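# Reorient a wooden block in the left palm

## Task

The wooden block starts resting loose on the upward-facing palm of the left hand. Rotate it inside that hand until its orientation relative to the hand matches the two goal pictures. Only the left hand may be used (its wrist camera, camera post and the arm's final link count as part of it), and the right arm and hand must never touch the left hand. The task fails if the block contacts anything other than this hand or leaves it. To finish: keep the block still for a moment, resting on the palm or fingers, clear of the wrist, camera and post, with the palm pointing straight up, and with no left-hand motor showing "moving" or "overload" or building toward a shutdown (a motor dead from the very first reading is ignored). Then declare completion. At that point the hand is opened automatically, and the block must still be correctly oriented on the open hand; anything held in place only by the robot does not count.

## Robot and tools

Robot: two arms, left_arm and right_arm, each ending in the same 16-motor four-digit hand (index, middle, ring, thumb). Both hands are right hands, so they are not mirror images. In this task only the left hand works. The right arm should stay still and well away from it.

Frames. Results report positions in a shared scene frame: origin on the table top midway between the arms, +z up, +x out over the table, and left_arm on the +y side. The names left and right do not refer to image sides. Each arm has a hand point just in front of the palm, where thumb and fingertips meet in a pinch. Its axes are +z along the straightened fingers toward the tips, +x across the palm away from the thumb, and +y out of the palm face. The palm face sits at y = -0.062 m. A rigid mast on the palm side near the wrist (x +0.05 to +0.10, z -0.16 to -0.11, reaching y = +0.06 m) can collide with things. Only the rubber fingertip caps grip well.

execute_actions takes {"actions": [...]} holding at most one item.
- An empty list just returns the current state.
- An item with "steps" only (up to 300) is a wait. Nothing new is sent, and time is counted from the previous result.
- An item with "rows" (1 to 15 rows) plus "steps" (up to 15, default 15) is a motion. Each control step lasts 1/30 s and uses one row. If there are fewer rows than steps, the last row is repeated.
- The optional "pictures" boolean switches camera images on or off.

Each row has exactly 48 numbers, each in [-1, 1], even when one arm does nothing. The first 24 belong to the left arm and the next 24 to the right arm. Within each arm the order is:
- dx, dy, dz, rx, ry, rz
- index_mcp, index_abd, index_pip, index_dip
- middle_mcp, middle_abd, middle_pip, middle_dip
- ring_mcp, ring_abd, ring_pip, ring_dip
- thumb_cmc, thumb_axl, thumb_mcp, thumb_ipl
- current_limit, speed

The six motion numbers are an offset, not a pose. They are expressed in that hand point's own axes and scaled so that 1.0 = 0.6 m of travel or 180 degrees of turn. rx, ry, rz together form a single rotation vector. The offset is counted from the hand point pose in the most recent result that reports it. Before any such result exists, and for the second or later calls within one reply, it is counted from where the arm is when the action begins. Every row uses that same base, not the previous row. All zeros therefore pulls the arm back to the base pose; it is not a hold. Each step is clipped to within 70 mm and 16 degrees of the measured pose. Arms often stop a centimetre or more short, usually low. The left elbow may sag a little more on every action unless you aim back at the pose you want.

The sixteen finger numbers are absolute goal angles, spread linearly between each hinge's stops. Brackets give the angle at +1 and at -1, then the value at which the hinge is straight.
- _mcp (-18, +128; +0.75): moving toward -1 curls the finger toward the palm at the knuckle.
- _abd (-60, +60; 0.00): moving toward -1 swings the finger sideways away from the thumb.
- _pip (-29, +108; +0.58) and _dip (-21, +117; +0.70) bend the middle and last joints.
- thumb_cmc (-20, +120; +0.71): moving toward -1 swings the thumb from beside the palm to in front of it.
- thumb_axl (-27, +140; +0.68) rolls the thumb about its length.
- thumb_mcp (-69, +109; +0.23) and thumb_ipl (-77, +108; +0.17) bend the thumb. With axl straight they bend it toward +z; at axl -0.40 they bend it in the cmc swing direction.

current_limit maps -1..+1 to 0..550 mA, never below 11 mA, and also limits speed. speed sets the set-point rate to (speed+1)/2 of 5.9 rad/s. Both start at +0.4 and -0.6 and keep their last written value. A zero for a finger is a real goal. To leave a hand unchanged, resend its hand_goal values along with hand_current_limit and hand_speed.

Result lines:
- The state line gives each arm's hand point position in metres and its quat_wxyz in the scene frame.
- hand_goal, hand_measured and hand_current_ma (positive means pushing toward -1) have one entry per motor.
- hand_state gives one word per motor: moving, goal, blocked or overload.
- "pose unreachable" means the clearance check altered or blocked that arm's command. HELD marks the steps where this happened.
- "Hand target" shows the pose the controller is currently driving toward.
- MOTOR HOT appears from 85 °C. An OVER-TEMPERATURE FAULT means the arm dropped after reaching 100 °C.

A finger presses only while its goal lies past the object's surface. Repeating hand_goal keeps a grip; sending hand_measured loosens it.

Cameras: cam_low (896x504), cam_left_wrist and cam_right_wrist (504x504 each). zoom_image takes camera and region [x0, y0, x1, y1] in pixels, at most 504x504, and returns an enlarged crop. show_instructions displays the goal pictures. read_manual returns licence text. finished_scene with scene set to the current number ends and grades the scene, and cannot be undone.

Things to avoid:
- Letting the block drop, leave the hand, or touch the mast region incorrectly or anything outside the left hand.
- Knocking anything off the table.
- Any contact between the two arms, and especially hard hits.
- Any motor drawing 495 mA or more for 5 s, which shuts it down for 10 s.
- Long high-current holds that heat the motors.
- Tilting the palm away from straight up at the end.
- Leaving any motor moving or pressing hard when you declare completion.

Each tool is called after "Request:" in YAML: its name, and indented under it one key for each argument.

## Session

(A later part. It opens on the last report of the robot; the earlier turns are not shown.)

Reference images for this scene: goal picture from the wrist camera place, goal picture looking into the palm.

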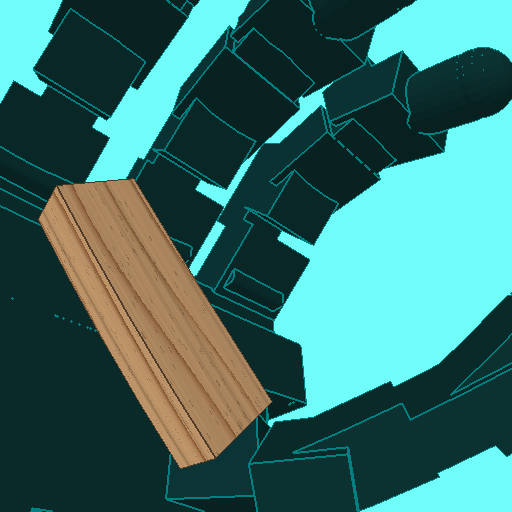

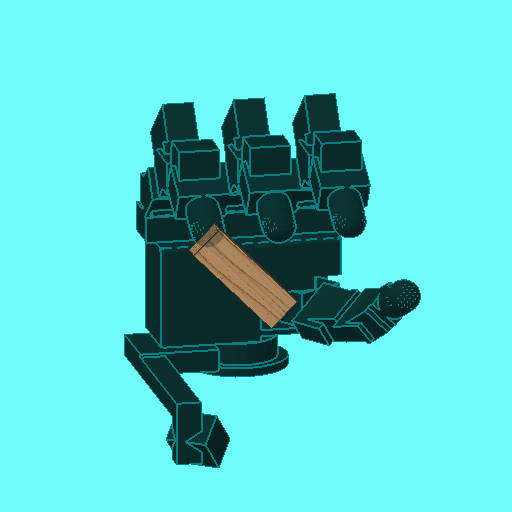

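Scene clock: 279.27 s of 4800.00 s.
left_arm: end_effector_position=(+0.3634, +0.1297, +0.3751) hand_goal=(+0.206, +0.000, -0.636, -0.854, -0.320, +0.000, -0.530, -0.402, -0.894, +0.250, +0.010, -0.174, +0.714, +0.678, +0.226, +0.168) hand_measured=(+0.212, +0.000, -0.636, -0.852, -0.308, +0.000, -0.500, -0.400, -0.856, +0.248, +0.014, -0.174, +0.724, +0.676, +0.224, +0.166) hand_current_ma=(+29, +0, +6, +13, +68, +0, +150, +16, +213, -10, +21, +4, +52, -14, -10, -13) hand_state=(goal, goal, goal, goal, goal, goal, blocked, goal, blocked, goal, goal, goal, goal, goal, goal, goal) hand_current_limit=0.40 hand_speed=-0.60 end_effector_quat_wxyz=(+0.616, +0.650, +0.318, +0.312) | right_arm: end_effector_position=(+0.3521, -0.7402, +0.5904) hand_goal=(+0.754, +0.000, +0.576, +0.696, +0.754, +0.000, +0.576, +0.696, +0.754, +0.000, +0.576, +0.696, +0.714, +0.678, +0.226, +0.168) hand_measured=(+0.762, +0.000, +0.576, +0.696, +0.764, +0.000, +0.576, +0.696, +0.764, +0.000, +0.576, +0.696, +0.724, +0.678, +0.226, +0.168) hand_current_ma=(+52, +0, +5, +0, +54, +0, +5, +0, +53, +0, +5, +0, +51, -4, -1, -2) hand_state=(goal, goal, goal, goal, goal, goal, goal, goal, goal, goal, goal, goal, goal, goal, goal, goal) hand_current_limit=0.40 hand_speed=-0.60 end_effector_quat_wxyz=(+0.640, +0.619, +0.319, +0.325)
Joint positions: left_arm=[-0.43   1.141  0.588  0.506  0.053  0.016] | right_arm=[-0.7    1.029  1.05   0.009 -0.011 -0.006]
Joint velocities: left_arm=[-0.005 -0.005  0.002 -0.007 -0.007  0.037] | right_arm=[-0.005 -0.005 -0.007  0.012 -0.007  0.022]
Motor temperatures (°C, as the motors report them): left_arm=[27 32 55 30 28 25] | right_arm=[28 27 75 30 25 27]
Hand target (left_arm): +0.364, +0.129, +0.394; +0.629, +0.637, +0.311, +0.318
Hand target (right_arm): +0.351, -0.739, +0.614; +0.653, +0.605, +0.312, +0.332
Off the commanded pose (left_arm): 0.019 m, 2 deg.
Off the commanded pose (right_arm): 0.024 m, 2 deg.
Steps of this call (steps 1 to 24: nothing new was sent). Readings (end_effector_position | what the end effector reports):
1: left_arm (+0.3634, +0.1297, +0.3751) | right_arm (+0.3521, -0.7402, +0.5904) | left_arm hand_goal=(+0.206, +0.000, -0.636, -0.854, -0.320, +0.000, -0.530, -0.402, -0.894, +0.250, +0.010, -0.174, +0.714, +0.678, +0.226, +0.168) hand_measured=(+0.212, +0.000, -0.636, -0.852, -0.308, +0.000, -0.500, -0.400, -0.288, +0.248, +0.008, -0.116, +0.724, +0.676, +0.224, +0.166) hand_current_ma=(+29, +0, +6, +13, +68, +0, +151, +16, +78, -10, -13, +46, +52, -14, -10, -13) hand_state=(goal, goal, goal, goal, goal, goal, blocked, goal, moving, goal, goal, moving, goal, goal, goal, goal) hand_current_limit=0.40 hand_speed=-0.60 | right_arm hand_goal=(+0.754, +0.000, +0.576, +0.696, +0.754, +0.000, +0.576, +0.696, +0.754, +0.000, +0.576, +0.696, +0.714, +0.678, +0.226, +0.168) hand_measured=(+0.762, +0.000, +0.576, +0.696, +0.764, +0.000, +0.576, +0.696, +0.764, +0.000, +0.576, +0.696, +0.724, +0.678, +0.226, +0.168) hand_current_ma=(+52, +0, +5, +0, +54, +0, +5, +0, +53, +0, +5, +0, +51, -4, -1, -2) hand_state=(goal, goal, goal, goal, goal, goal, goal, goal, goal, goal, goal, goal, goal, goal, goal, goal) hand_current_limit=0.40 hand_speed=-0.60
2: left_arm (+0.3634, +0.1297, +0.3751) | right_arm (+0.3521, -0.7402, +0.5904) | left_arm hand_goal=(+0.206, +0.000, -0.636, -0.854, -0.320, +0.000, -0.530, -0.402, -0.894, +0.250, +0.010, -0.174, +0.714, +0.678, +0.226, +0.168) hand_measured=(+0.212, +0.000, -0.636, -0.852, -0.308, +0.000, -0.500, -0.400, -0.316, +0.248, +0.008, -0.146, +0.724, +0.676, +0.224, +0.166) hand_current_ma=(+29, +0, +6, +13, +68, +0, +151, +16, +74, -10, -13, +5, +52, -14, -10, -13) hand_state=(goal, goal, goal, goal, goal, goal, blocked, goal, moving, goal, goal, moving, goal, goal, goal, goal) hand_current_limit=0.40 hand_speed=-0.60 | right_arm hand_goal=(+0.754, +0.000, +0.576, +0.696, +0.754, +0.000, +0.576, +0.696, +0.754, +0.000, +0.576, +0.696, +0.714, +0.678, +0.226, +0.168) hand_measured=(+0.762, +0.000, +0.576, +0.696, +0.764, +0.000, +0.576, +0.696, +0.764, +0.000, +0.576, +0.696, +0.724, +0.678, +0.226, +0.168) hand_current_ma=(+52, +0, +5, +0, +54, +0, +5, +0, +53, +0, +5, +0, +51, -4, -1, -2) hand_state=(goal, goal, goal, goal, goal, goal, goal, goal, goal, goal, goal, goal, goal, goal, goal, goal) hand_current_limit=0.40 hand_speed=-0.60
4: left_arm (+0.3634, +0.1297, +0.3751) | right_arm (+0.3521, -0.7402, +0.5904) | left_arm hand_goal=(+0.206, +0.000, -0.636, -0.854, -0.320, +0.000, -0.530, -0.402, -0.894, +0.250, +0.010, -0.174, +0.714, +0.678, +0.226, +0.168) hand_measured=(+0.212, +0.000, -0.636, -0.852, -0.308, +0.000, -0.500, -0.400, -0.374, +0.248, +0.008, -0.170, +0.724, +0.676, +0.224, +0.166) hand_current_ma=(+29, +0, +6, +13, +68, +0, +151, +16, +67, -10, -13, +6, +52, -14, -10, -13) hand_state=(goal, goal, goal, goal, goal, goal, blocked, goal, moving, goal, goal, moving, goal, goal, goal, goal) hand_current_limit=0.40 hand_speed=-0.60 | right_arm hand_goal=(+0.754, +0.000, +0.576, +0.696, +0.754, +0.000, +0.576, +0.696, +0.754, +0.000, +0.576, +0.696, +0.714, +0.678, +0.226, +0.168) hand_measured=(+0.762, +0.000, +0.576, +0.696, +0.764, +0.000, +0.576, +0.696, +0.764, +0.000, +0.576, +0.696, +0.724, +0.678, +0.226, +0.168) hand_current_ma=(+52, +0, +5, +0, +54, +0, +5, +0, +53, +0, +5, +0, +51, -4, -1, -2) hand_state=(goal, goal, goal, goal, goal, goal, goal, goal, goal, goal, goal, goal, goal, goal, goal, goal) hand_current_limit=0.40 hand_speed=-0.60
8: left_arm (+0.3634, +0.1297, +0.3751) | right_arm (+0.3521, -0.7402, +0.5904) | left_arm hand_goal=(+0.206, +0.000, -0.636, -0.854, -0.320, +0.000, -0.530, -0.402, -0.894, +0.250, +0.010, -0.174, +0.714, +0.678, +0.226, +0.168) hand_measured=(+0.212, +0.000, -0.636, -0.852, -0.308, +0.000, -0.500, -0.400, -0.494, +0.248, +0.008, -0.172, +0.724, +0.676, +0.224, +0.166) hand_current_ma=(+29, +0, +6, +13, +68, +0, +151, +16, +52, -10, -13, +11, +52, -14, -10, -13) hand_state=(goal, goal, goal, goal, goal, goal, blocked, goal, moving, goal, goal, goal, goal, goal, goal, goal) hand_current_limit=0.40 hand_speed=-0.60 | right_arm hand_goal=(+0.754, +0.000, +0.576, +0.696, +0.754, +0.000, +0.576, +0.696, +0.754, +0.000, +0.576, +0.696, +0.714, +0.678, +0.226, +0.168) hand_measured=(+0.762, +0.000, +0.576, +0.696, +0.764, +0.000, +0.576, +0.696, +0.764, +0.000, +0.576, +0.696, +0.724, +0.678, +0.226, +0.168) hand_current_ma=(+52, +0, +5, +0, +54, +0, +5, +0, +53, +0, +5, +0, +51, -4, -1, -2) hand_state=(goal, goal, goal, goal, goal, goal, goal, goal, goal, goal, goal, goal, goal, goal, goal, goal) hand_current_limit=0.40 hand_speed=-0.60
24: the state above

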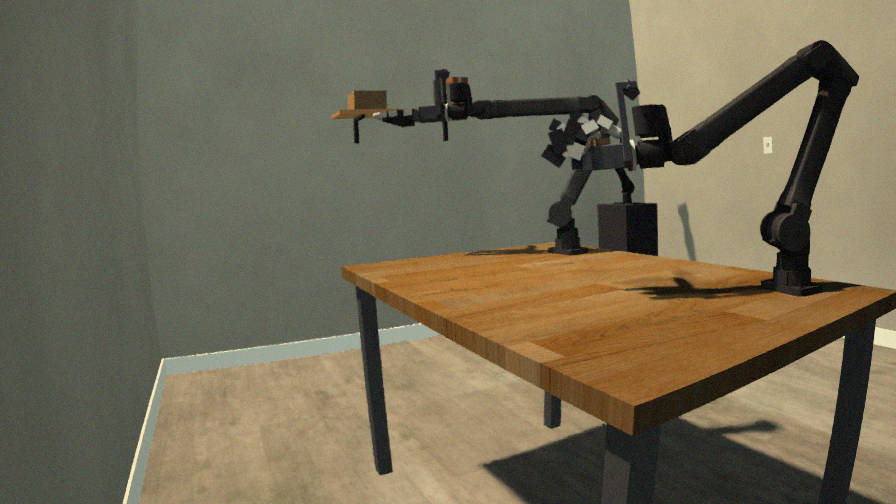

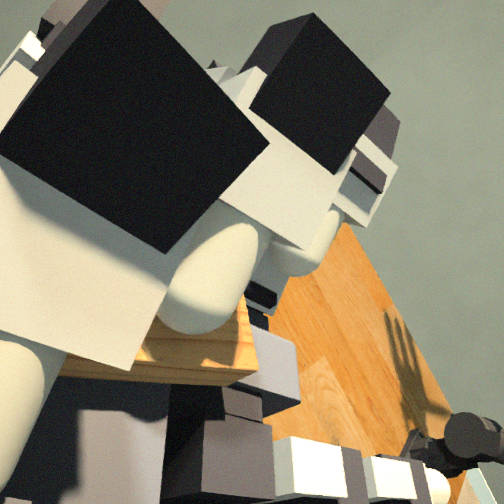

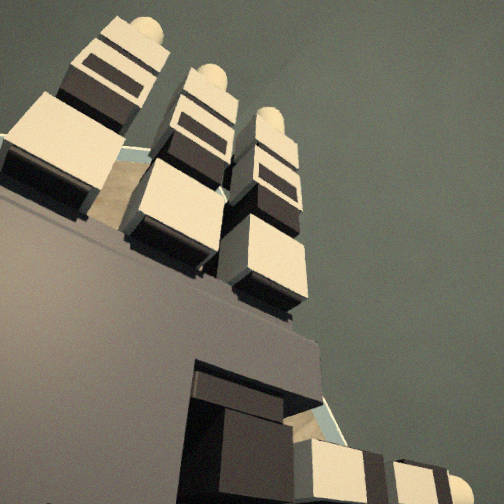

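Request:
execute_actions:
  actions:
    - {"rows": [[0,0.0315,0,-0.0135,0,0, 0.205,0,-0.636,-0.854, -0.32,0,-0.531,-0.402, -0.85,0.25,-0.105,-0.289, 0.714,0.678,0.226,0.168, 0.4,-0.6, 0,0.04,0,-0.0135,0,0, 0.754,0,0.576,0.696, 0.754,0,0.576,0.696, 0.754,0,0.576,0.696, 0.714,0.678,0.226,0.168,0.4,-0.6],[0,0.0315,0,-0.0135,0,0, 0.205,0,-0.636,-0.854, -0.32,0,-0.531,-0.402, -0.85,0.25,-0.105,-0.289, 0.714,0.678,0.226,0.168, 0.4,-0.6, 0,0.04,0,-0.0135,0,0, 0.754,0,0.576,0.696, 0.754,0,0.576,0.696, 0.754,0,0.576,0.696, 0.714,0.678,0.226,0.168,0.4,-0.6],[0,0.0315,0,-0.0135,0,0, 0.205,0,-0.636,-0.854, -0.32,0,-0.531,-0.402, -0.85,0.25,-0.105,-0.289, 0.714,0.678,0.226,0.168, 0.4,-0.6, 0,0.04,0,-0.0135,0,0, 0.754,0,0.576,0.696, 0.754,0,0.576,0.696, 0.754,0,0.576,0.696, 0.714,0.678,0.226,0.168,0.4,-0.6],[0,0.0315,0,-0.0135,0,0, 0.205,0,-0.636,-0.854, -0.32,0,-0.531,-0.402, -0.85,0.25,-0.105,-0.289, 0.714,0.678,0.226,0.168, 0.4,-0.6, 0,0.04,0,-0.0135,0,0, 0.754,0,0.576,0.696, 0.754,0,0.576,0.696, 0.754,0,0.576,0.696, 0.714,0.678,0.226,0.168,0.4,-0.6],[0,0.0315,0,-0.0135,0,0, 0.205,0,-0.636,-0.854, -0.32,0,-0.531,-0.402, -0.85,0.25,-0.105,-0.289, 0.714,0.678,0.226,0.168, 0.4,-0.6, 0,0.04,0,-0.0135,0,0, 0.754,0,0.576,0.696, 0.754,0,0.576,0.696, 0.754,0,0.576,0.696, 0.714,0.678,0.226,0.168,0.4,-0.6],[0,0.0315,0,-0.0135,0,0, 0.205,0,-0.636,-0.854, -0.32,0,-0.531,-0.402, -0.85,0.25,-0.105,-0.289, 0.714,0.678,0.226,0.168, 0.4,-0.6, 0,0.04,0,-0.0135,0,0, 0.754,0,0.576,0.696, 0.754,0,0.576,0.696, 0.754,0,0.576,0.696, 0.714,0.678,0.226,0.168,0.4,-0.6],[0,0.0315,0,-0.0135,0,0, 0.205,0,-0.636,-0.854, -0.32,0,-0.531,-0.402, -0.84,0.25,-0.10,-0.35, 0.714,0.678,0.226,0.168, 0.4,-0.6, 0,0.04,0,-0.0135,0,0, 0.754,0,0.576,0.696, 0.754,0,0.576,0.696, 0.754,0,0.576,0.696, 0.714,0.678,0.226,0.168,0.4,-0.6],[0,0.0315,0,-0.0135,0,0, 0.205,0,-0.636,-0.854, -0.32,0,-0.531,-0.402, -0.84,0.25,-0.10,-0.35, 0.714,0.678,0.226,0.168, 0.4,-0.6, 0,0.04,0,-0.0135,0,0, 0.754,0,0.576,0.696, 0.754,0,0.576,0.696, 0.754,0,0.576,0.696, 0.714,0.678,0.226,0.168,0.4,-0.6],[0,0.0315,0,-0.0135,0,0, 0.205,0,-0.636,-0.854, -0.32,0,-0.531,-0.402, -0.828,0.25,-0.096,-0.41, 0.714,0.678,0.226,0.168, 0.4,-0.6, 0,0.04,0,-0.0135,0,0, 0.754,0,0.576,0.696, 0.754,0,0.576,0.696, 0.754,0,0.576,0.696, 0.714,0.678,0.226,0.168,0.4,-0.6],[0,0.0315,0,-0.0135,0,0, 0.205,0,-0.636,-0.854, -0.32,0,-0.531,-0.402, -0.828,0.25,-0.096,-0.41, 0.714,0.678,0.226,0.168, 0.4,-0.6, 0,0.04,0,-0.0135,0,0, 0.754,0,0.576,0.696, 0.754,0,0.576,0.696, 0.754,0,0.576,0.696, 0.714,0.678,0.226,0.168,0.4,-0.6],[0,0.0315,0,-0.0135,0,0, 0.205,0,-0.636,-0.854, -0.32,0,-0.531,-0.402, -0.815,0.25,-0.092,-0.47, 0.714,0.678,0.226,0.168, 0.4,-0.6, 0,0.04,0,-0.0135,0,0, 0.754,0,0.576,0.696, 0.754,0,0.576,0.696, 0.754,0,0.576,0.696, 0.714,0.678,0.226,0.168,0.4,-0.6],[0,0.0315,0,-0.0135,0,0, 0.205,0,-0.636,-0.854, -0.32,0,-0.531,-0.402, -0.815,0.25,-0.092,-0.47, 0.714,0.678,0.226,0.168, 0.4,-0.6, 0,0.04,0,-0.0135,0,0, 0.754,0,0.576,0.696, 0.754,0,0.576,0.696, 0.754,0,0.576,0.696, 0.714,0.678,0.226,0.168,0.4,-0.6],[0,0.0315,0,-0.0135,0,0, 0.205,0,-0.636,-0.854, -0.32,0,-0.531,-0.402, -0.805,0.25,-0.089,-0.52, 0.714,0.678,0.226,0.168, 0.4,-0.6, 0,0.04,0,-0.0135,0,0, 0.754,0,0.576,0.696, 0.754,0,0.576,0.696, 0.754,0,0.576,0.696, 0.714,0.678,0.226,0.168,0.4,-0.6],[0,0.0315,0,-0.0135,0,0, 0.205,0,-0.636,-0.854, -0.32,0,-0.531,-0.402, -0.796,0.25,-0.086,-0.558, 0.714,0.678,0.226,0.168, 0.4,-0.6, 0,0.04,0,-0.0135,0,0, 0.754,0,0.576,0.696, 0.754,0,0.576,0.696, 0.754,0,0.576,0.696, 0.714,0.678,0.226,0.168,0.4,-0.6]], "steps": 15}
  pictures: false

Request:
execute_actions:
  actions:
    - {"steps": 8}

Scene clock: 330.00 s of 4800.00 s.
left_arm: end_effector_position=(+0.3634, +0.1297, +0.3751) hand_goal=(+0.206, +0.000, -0.636, -0.854, -0.320, +0.000, -0.530, -0.402, -0.796, +0.250, -0.086, -0.558, +0.714, +0.678, +0.226, +0.168) hand_measured=(+0.212, +0.000, -0.636, -0.852, -0.306, +0.000, -0.502, -0.400, -0.812, +0.248, -0.086, -0.448, +0.724, +0.676, +0.224, +0.166) hand_current_ma=(+29, +0, +6, +13, +72, +0, +147, +16, -40, -10, +5, +90, +52, -14, -10, -13) hand_state=(goal, goal, goal, goal, goal, goal, blocked, goal, moving, goal, moving, moving, goal, goal, goal, goal) hand_current_limit=0.40 hand_speed=-0.60 end_effector_quat_wxyz=(+0.616, +0.650, +0.318, +0.312) | right_arm: end_effector_position=(+0.3521, -0.7402, +0.5904) hand_goal=(+0.754, +0.000, +0.576, +0.696, +0.754, +0.000, +0.576, +0.696, +0.754, +0.000, +0.576, +0.696, +0.714, +0.678, +0.226, +0.168) hand_measured=(+0.762, +0.000, +0.576, +0.696, +0.764, +0.000, +0.576, +0.696, +0.764, +0.000, +0.576, +0.696, +0.724, +0.678, +0.226, +0.168) hand_current_ma=(+52, +0, +5, +0, +54, +0, +5, +0, +53, +0, +5, +0, +51, -4, -1, -2) hand_state=(goal, goal, goal, goal, goal, goal, goal, goal, goal, goal, goal, goal, goal, goal, goal, goal) hand_current_limit=0.40 hand_speed=-0.60 end_effector_quat_wxyz=(+0.640, +0.619, +0.319, +0.325)
Joint positions: left_arm=[-0.43   1.141  0.588  0.506  0.053  0.016] | right_arm=[-0.7    1.029  1.05   0.009 -0.011 -0.006]
Joint velocities: left_arm=[ 0.005 -0.024 -0.002  0.002 -0.007 -0.066] | right_arm=[ 0.005 -0.005  0.002 -0.002 -0.066 -0.037]
Motor temperatures (°C, as the motors report them): left_arm=[27 32 55 30 28 25] | right_arm=[28 27 76 30 25 27]
Hand target (left_arm): +0.364, +0.129, +0.394; +0.629, +0.637, +0.311, +0.318
Hand target (right_arm): +0.351, -0.739, +0.614; +0.653, +0.605, +0.312, +0.332
Off the commanded pose (left_arm): 0.019 m, 2 deg.
Off the commanded pose (right_arm): 0.024 m, 2 deg.
Steps of this call (steps 1 to 1507: nothing new was sent; steps 1508 to 1522: all 15 steps of this action). Readings (end_effector_position | what the end effector reports):
1508: left_arm (+0.3634, +0.1297, +0.3751) | right_arm (+0.3521, -0.7402, +0.5904) | left_arm hand_goal=(+0.206, +0.000, -0.636, -0.854, -0.320, +0.000, -0.530, -0.402, -0.850, +0.250, -0.104, -0.288, +0.714, +0.678, +0.226, +0.168) hand_measured=(+0.212, +0.000, -0.636, -0.852, -0.308, +0.000, -0.500, -0.400, -0.856, +0.248, +0.014, -0.174, +0.724, +0.676, +0.224, +0.166) hand_current_ma=(+29, +0, +6, +13, +68, +0, +150, +16, +212, -10, +21, +4, +52, -14, -10, -13) hand_state=(goal, goal, goal, goal, goal, goal, blocked, goal, moving, goal, moving, moving, goal, goal, goal, goal) hand_current_limit=0.40 hand_speed=-0.60 | right_arm hand_goal=(+0.754, +0.000, +0.576, +0.696, +0.754, +0.000, +0.576, +0.696, +0.754, +0.000, +0.576, +0.696, +0.714, +0.678, +0.226, +0.168) hand_measured=(+0.762, +0.000, +0.576, +0.696, +0.764, +0.000, +0.576, +0.696, +0.764, +0.000, +0.576, +0.696, +0.724, +0.678, +0.226, +0.168) hand_current_ma=(+52, +0, +5, +0, +54, +0, +5, +0, +53, +0, +5, +0, +51, -4, -1, -2) hand_state=(goal, goal, goal, goal, goal, goal, goal, goal, goal, goal, goal, goal, goal, goal, goal, goal) hand_current_limit=0.40 hand_speed=-0.60
1509: left_arm (+0.3634, +0.1297, +0.3751) | right_arm (+0.3521, -0.7402, +0.5904) | left_arm hand_goal=(+0.206, +0.000, -0.636, -0.854, -0.320, +0.000, -0.530, -0.402, -0.850, +0.250, -0.104, -0.288, +0.714, +0.678, +0.226, +0.168) hand_measured=(+0.212, +0.000, -0.636, -0.852, -0.308, +0.000, -0.500, -0.400, -0.856, +0.248, +0.014, -0.174, +0.724, +0.676, +0.224, +0.166) hand_current_ma=(+29, +0, +6, +13, +68, +0, +150, +16, +125, -10, +110, +67, +52, -14, -10, -13) hand_state=(goal, goal, goal, goal, goal, goal, blocked, goal, moving, goal, moving, moving, goal, goal, goal, goal) hand_current_limit=0.40 hand_speed=-0.60 | right_arm hand_goal=(+0.754, +0.000, +0.576, +0.696, +0.754, +0.000, +0.576, +0.696, +0.754, +0.000, +0.576, +0.696, +0.714, +0.678, +0.226, +0.168) hand_measured=(+0.762, +0.000, +0.576, +0.696, +0.764, +0.000, +0.576, +0.696, +0.764, +0.000, +0.576, +0.696, +0.724, +0.678, +0.226, +0.168) hand_current_ma=(+52, +0, +5, +0, +54, +0, +5, +0, +53, +0, +5, +0, +51, -4, -1, -2) hand_state=(goal, goal, goal, goal, goal, goal, goal, goal, goal, goal, goal, goal, goal, goal, goal, goal) hand_current_limit=0.40 hand_speed=-0.60
1511: left_arm (+0.3634, +0.1297, +0.3751) | right_arm (+0.3521, -0.7402, +0.5904) | left_arm hand_goal=(+0.206, +0.000, -0.636, -0.854, -0.320, +0.000, -0.530, -0.402, -0.850, +0.250, -0.104, -0.288, +0.714, +0.678, +0.226, +0.168) hand_measured=(+0.212, +0.000, -0.636, -0.852, -0.308, +0.000, -0.500, -0.400, -0.840, +0.248, -0.012, -0.208, +0.724, +0.676, +0.224, +0.166) hand_current_ma=(+29, +0, +6, +13, +68, +0, +150, +16, +101, -10, +179, +113, +52, -14, -10, -13) hand_state=(goal, goal, goal, goal, goal, goal, blocked, goal, moving, goal, moving, moving, goal, goal, goal, goal) hand_current_limit=0.40 hand_speed=-0.60 | right_arm hand_goal=(+0.754, +0.000, +0.576, +0.696, +0.754, +0.000, +0.576, +0.696, +0.754, +0.000, +0.576, +0.696, +0.714, +0.678, +0.226, +0.168) hand_measured=(+0.762, +0.000, +0.576, +0.696, +0.764, +0.000, +0.576, +0.696, +0.764, +0.000, +0.576, +0.696, +0.724, +0.678, +0.226, +0.168) hand_current_ma=(+52, +0, +5, +0, +54, +0, +5, +0, +53, +0, +5, +0, +51, -4, -1, -2) hand_state=(goal, goal, goal, goal, goal, goal, goal, goal, goal, goal, goal, goal, goal, goal, goal, goal) hand_current_limit=0.40 hand_speed=-0.60
1515: left_arm (+0.3634, +0.1297, +0.3751) | right_arm (+0.3521, -0.7402, +0.5904) | left_arm hand_goal=(+0.206, +0.000, -0.636, -0.854, -0.320, +0.000, -0.530, -0.402, -0.840, +0.250, -0.100, -0.350, +0.714, +0.678, +0.226, +0.168) hand_measured=(+0.212, +0.000, -0.634, -0.852, -0.308, +0.000, -0.500, -0.400, -0.826, +0.248, -0.068, -0.274, +0.724, +0.676, +0.224, +0.166) hand_current_ma=(+29, +0, +6, +13, +69, +0, +149, +16, +112, -10, +177, +132, +52, -14, -10, -13) hand_state=(goal, goal, goal, goal, goal, goal, blocked, goal, moving, goal, moving, moving, goal, goal, goal, goal) hand_current_limit=0.40 hand_speed=-0.60 | right_arm hand_goal=(+0.754, +0.000, +0.576, +0.696, +0.754, +0.000, +0.576, +0.696, +0.754, +0.000, +0.576, +0.696, +0.714, +0.678, +0.226, +0.168) hand_measured=(+0.762, +0.000, +0.576, +0.696, +0.764, +0.000, +0.576, +0.696, +0.764, +0.000, +0.576, +0.696, +0.724, +0.678, +0.226, +0.168) hand_current_ma=(+52, +0, +5, +0, +54, +0, +5, +0, +53, +0, +5, +0, +51, -4, -1, -2) hand_state=(goal, goal, goal, goal, goal, goal, goal, goal, goal, goal, goal, goal, goal, goal, goal, goal) hand_current_limit=0.40 hand_speed=-0.60
1522: the state above

Scene clock: 330.27 s of 4800.00 s.
left_arm: end_effector_position=(+0.3634, +0.1297, +0.3751) hand_goal=(+0.206, +0.000, -0.636, -0.854, -0.320, +0.000, -0.530, -0.402, -0.796, +0.250, -0.086, -0.558, +0.714, +0.678, +0.226, +0.168) hand_measured=(+0.212, +0.000, -0.636, -0.852, -0.306, +0.000, -0.502, -0.400, -0.796, +0.248, -0.080, -0.540, +0.724, +0.676, +0.224, +0.166) hand_current_ma=(+29, +0, +6, +13, +72, +0, +147, +16, -1, -10, +33, +107, +52, -14, -10, -13) hand_state=(goal, goal, goal, goal, goal, goal, blocked, goal, goal, goal, goal, goal, goal, goal, goal, goal) hand_current_limit=0.40 hand_speed=-0.60 end_effector_quat_wxyz=(+0.616, +0.650, +0.318, +0.312) | right_arm: end_effector_position=(+0.3521, -0.7402, +0.5904) hand_goal=(+0.754, +0.000, +0.576, +0.696, +0.754, +0.000, +0.576, +0.696, +0.754, +0.000, +0.576, +0.696, +0.714, +0.678, +0.226, +0.168) hand_measured=(+0.762, +0.000, +0.576, +0.696, +0.764, +0.000, +0.576, +0.696, +0.764, +0.000, +0.576, +0.696, +0.724, +0.678, +0.226, +0.168) hand_current_ma=(+52, +0, +5, +0, +54, +0, +5, +0, +53, +0, +5, +0, +51, -4, -1, -2) hand_state=(goal, goal, goal, goal, goal, goal, goal, goal, goal, goal, goal, goal, goal, goal, goal, goal) hand_current_limit=0.40 hand_speed=-0.60 end_effector_quat_wxyz=(+0.640, +0.619, +0.319, +0.325)
Joint positions: left_arm=[-0.43   1.141  0.588  0.506  0.053  0.016] | right_arm=[-0.7    1.029  1.05   0.009 -0.011 -0.006]
Joint velocities: left_arm=[ 0.015  0.005  0.007 -0.002 -0.051  0.007] | right_arm=[-0.015 -0.005 -0.027 -0.002  0.007 -0.066]
Motor temperatures (°C, as the motors report them): left_arm=[27 32 55 30 28 25] | right_arm=[28 27 76 30 25 27]
Hand target (left_arm): +0.364, +0.129, +0.394; +0.629, +0.637, +0.311, +0.318
Hand target (right_arm): +0.351, -0.739, +0.614; +0.653, +0.605, +0.312, +0.332
Off the commanded pose (left_arm): 0.019 m, 2 deg.
Off the commanded pose (right_arm): 0.024 m, 2 deg.
Steps of this call (steps 1 to 8: nothing new was sent). Readings (end_effector_position | what the end effector reports):
1: left_arm (+0.3634, +0.1297, +0.3751) | right_arm (+0.3521, -0.7402, +0.5904) | left_arm hand_goal=(+0.206, +0.000, -0.636, -0.854, -0.320, +0.000, -0.530, -0.402, -0.796, +0.250, -0.086, -0.558, +0.714, +0.678, +0.226, +0.168) hand_measured=(+0.212, +0.000, -0.636, -0.852, -0.306, +0.000, -0.502, -0.400, -0.806, +0.248, -0.086, -0.474, +0.724, +0.676, +0.224, +0.166) hand_current_ma=(+29, +0, +6, +13, +72, +0, +147, +16, -37, -10, +0, +88, +52, -14, -10, -13) hand_state=(goal, goal, goal, goal, goal, goal, blocked, goal, moving, goal, goal, moving, goal, goal, goal, goal) hand_current_limit=0.40 hand_speed=-0.60 | right_arm hand_goal=(+0.754, +0.000, +0.576, +0.696, +0.754, +0.000, +0.576, +0.696, +0.754, +0.000, +0.576, +0.696, +0.714, +0.678, +0.226, +0.168) hand_measured=(+0.762, +0.000, +0.576, +0.696, +0.764, +0.000, +0.576, +0.696, +0.764, +0.000, +0.576, +0.696, +0.724, +0.678, +0.226, +0.168) hand_current_ma=(+52, +0, +5, +0, +54, +0, +5, +0, +53, +0, +5, +0, +51, -4, -1, -2) hand_state=(goal, goal, goal, goal, goal, goal, goal, goal, goal, goal, goal, goal, goal, goal, goal, goal) hand_current_limit=0.40 hand_speed=-0.60
2: left_arm (+0.3634, +0.1297, +0.3751) | right_arm (+0.3521, -0.7402, +0.5904) | left_arm hand_goal=(+0.206, +0.000, -0.636, -0.854, -0.320, +0.000, -0.530, -0.402, -0.796, +0.250, -0.086, -0.558, +0.714, +0.678, +0.226, +0.168) hand_measured=(+0.212, +0.000, -0.636, -0.852, -0.306, +0.000, -0.502, -0.400, -0.802, +0.248, -0.084, -0.498, +0.724, +0.676, +0.224, +0.166) hand_current_ma=(+29, +0, +6, +13, +72, +0, +147, +16, -12, -10, +19, +115, +52, -14, -10, -13) hand_state=(goal, goal, goal, goal, goal, goal, blocked, goal, moving, goal, moving, moving, goal, goal, goal, goal) hand_current_limit=0.40 hand_speed=-0.60 | right_arm hand_goal=(+0.754, +0.000, +0.576, +0.696, +0.754, +0.000, +0.576, +0.696, +0.754, +0.000, +0.576, +0.696, +0.714, +0.678, +0.226, +0.168) hand_measured=(+0.762, +0.000, +0.576, +0.696, +0.764, +0.000, +0.576, +0.696, +0.764, +0.000, +0.576, +0.696, +0.724, +0.678, +0.226, +0.168) hand_current_ma=(+52, +0, +5, +0, +54, +0, +5, +0, +53, +0, +5, +0, +51, -4, -1, -2) hand_state=(goal, goal, goal, goal, goal, goal, goal, goal, goal, goal, goal, goal, goal, goal, goal, goal) hand_current_limit=0.40 hand_speed=-0.60
4: left_arm (+0.3634, +0.1297, +0.3751) | right_arm (+0.3521, -0.7402, +0.5904) | left_arm hand_goal=(+0.206, +0.000, -0.636, -0.854, -0.320, +0.000, -0.530, -0.402, -0.796, +0.250, -0.086, -0.558, +0.714, +0.678, +0.226, +0.168) hand_measured=(+0.212, +0.000, -0.636, -0.852, -0.306, +0.000, -0.502, -0.400, -0.798, +0.248, -0.082, -0.534, +0.724, +0.676, +0.224, +0.166) hand_current_ma=(+29, +0, +6, +13, +72, +0, +147, +16, +2, -10, +36, +99, +52, -14, -10, -13) hand_state=(goal, goal, goal, goal, goal, goal, blocked, goal, moving, goal, moving, moving, goal, goal, goal, goal) hand_current_limit=0.40 hand_speed=-0.60 | right_arm hand_goal=(+0.754, +0.000, +0.576, +0.696, +0.754, +0.000, +0.576, +0.696, +0.754, +0.000, +0.576, +0.696, +0.714, +0.678, +0.226, +0.168) hand_measured=(+0.762, +0.000, +0.576, +0.696, +0.764, +0.000, +0.576, +0.696, +0.764, +0.000, +0.576, +0.696, +0.724, +0.678, +0.226, +0.168) hand_current_ma=(+52, +0, +5, +0, +54, +0, +5, +0, +53, +0, +5, +0, +51, -4, -1, -2) hand_state=(goal, goal, goal, goal, goal, goal, goal, goal, goal, goal, goal, goal, goal, goal, goal, goal) hand_current_limit=0.40 hand_speed=-0.60
8: the state above

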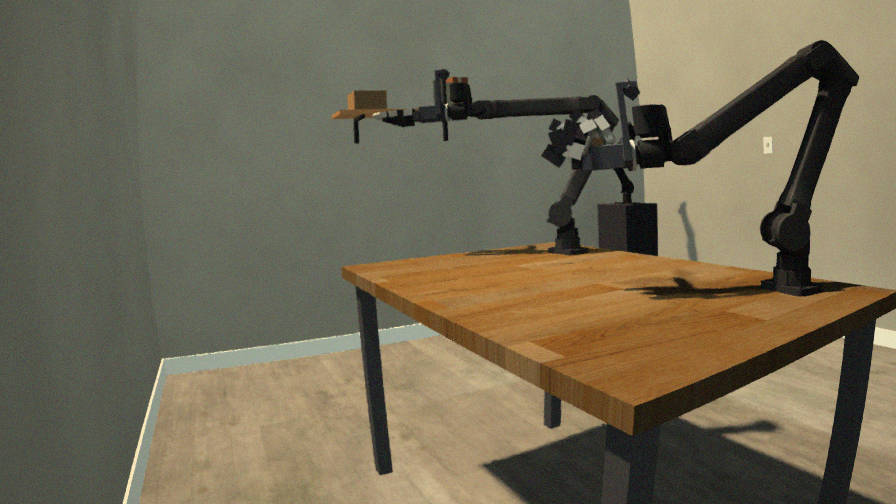

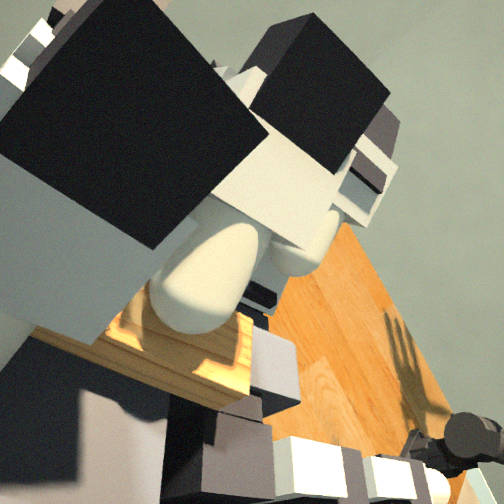

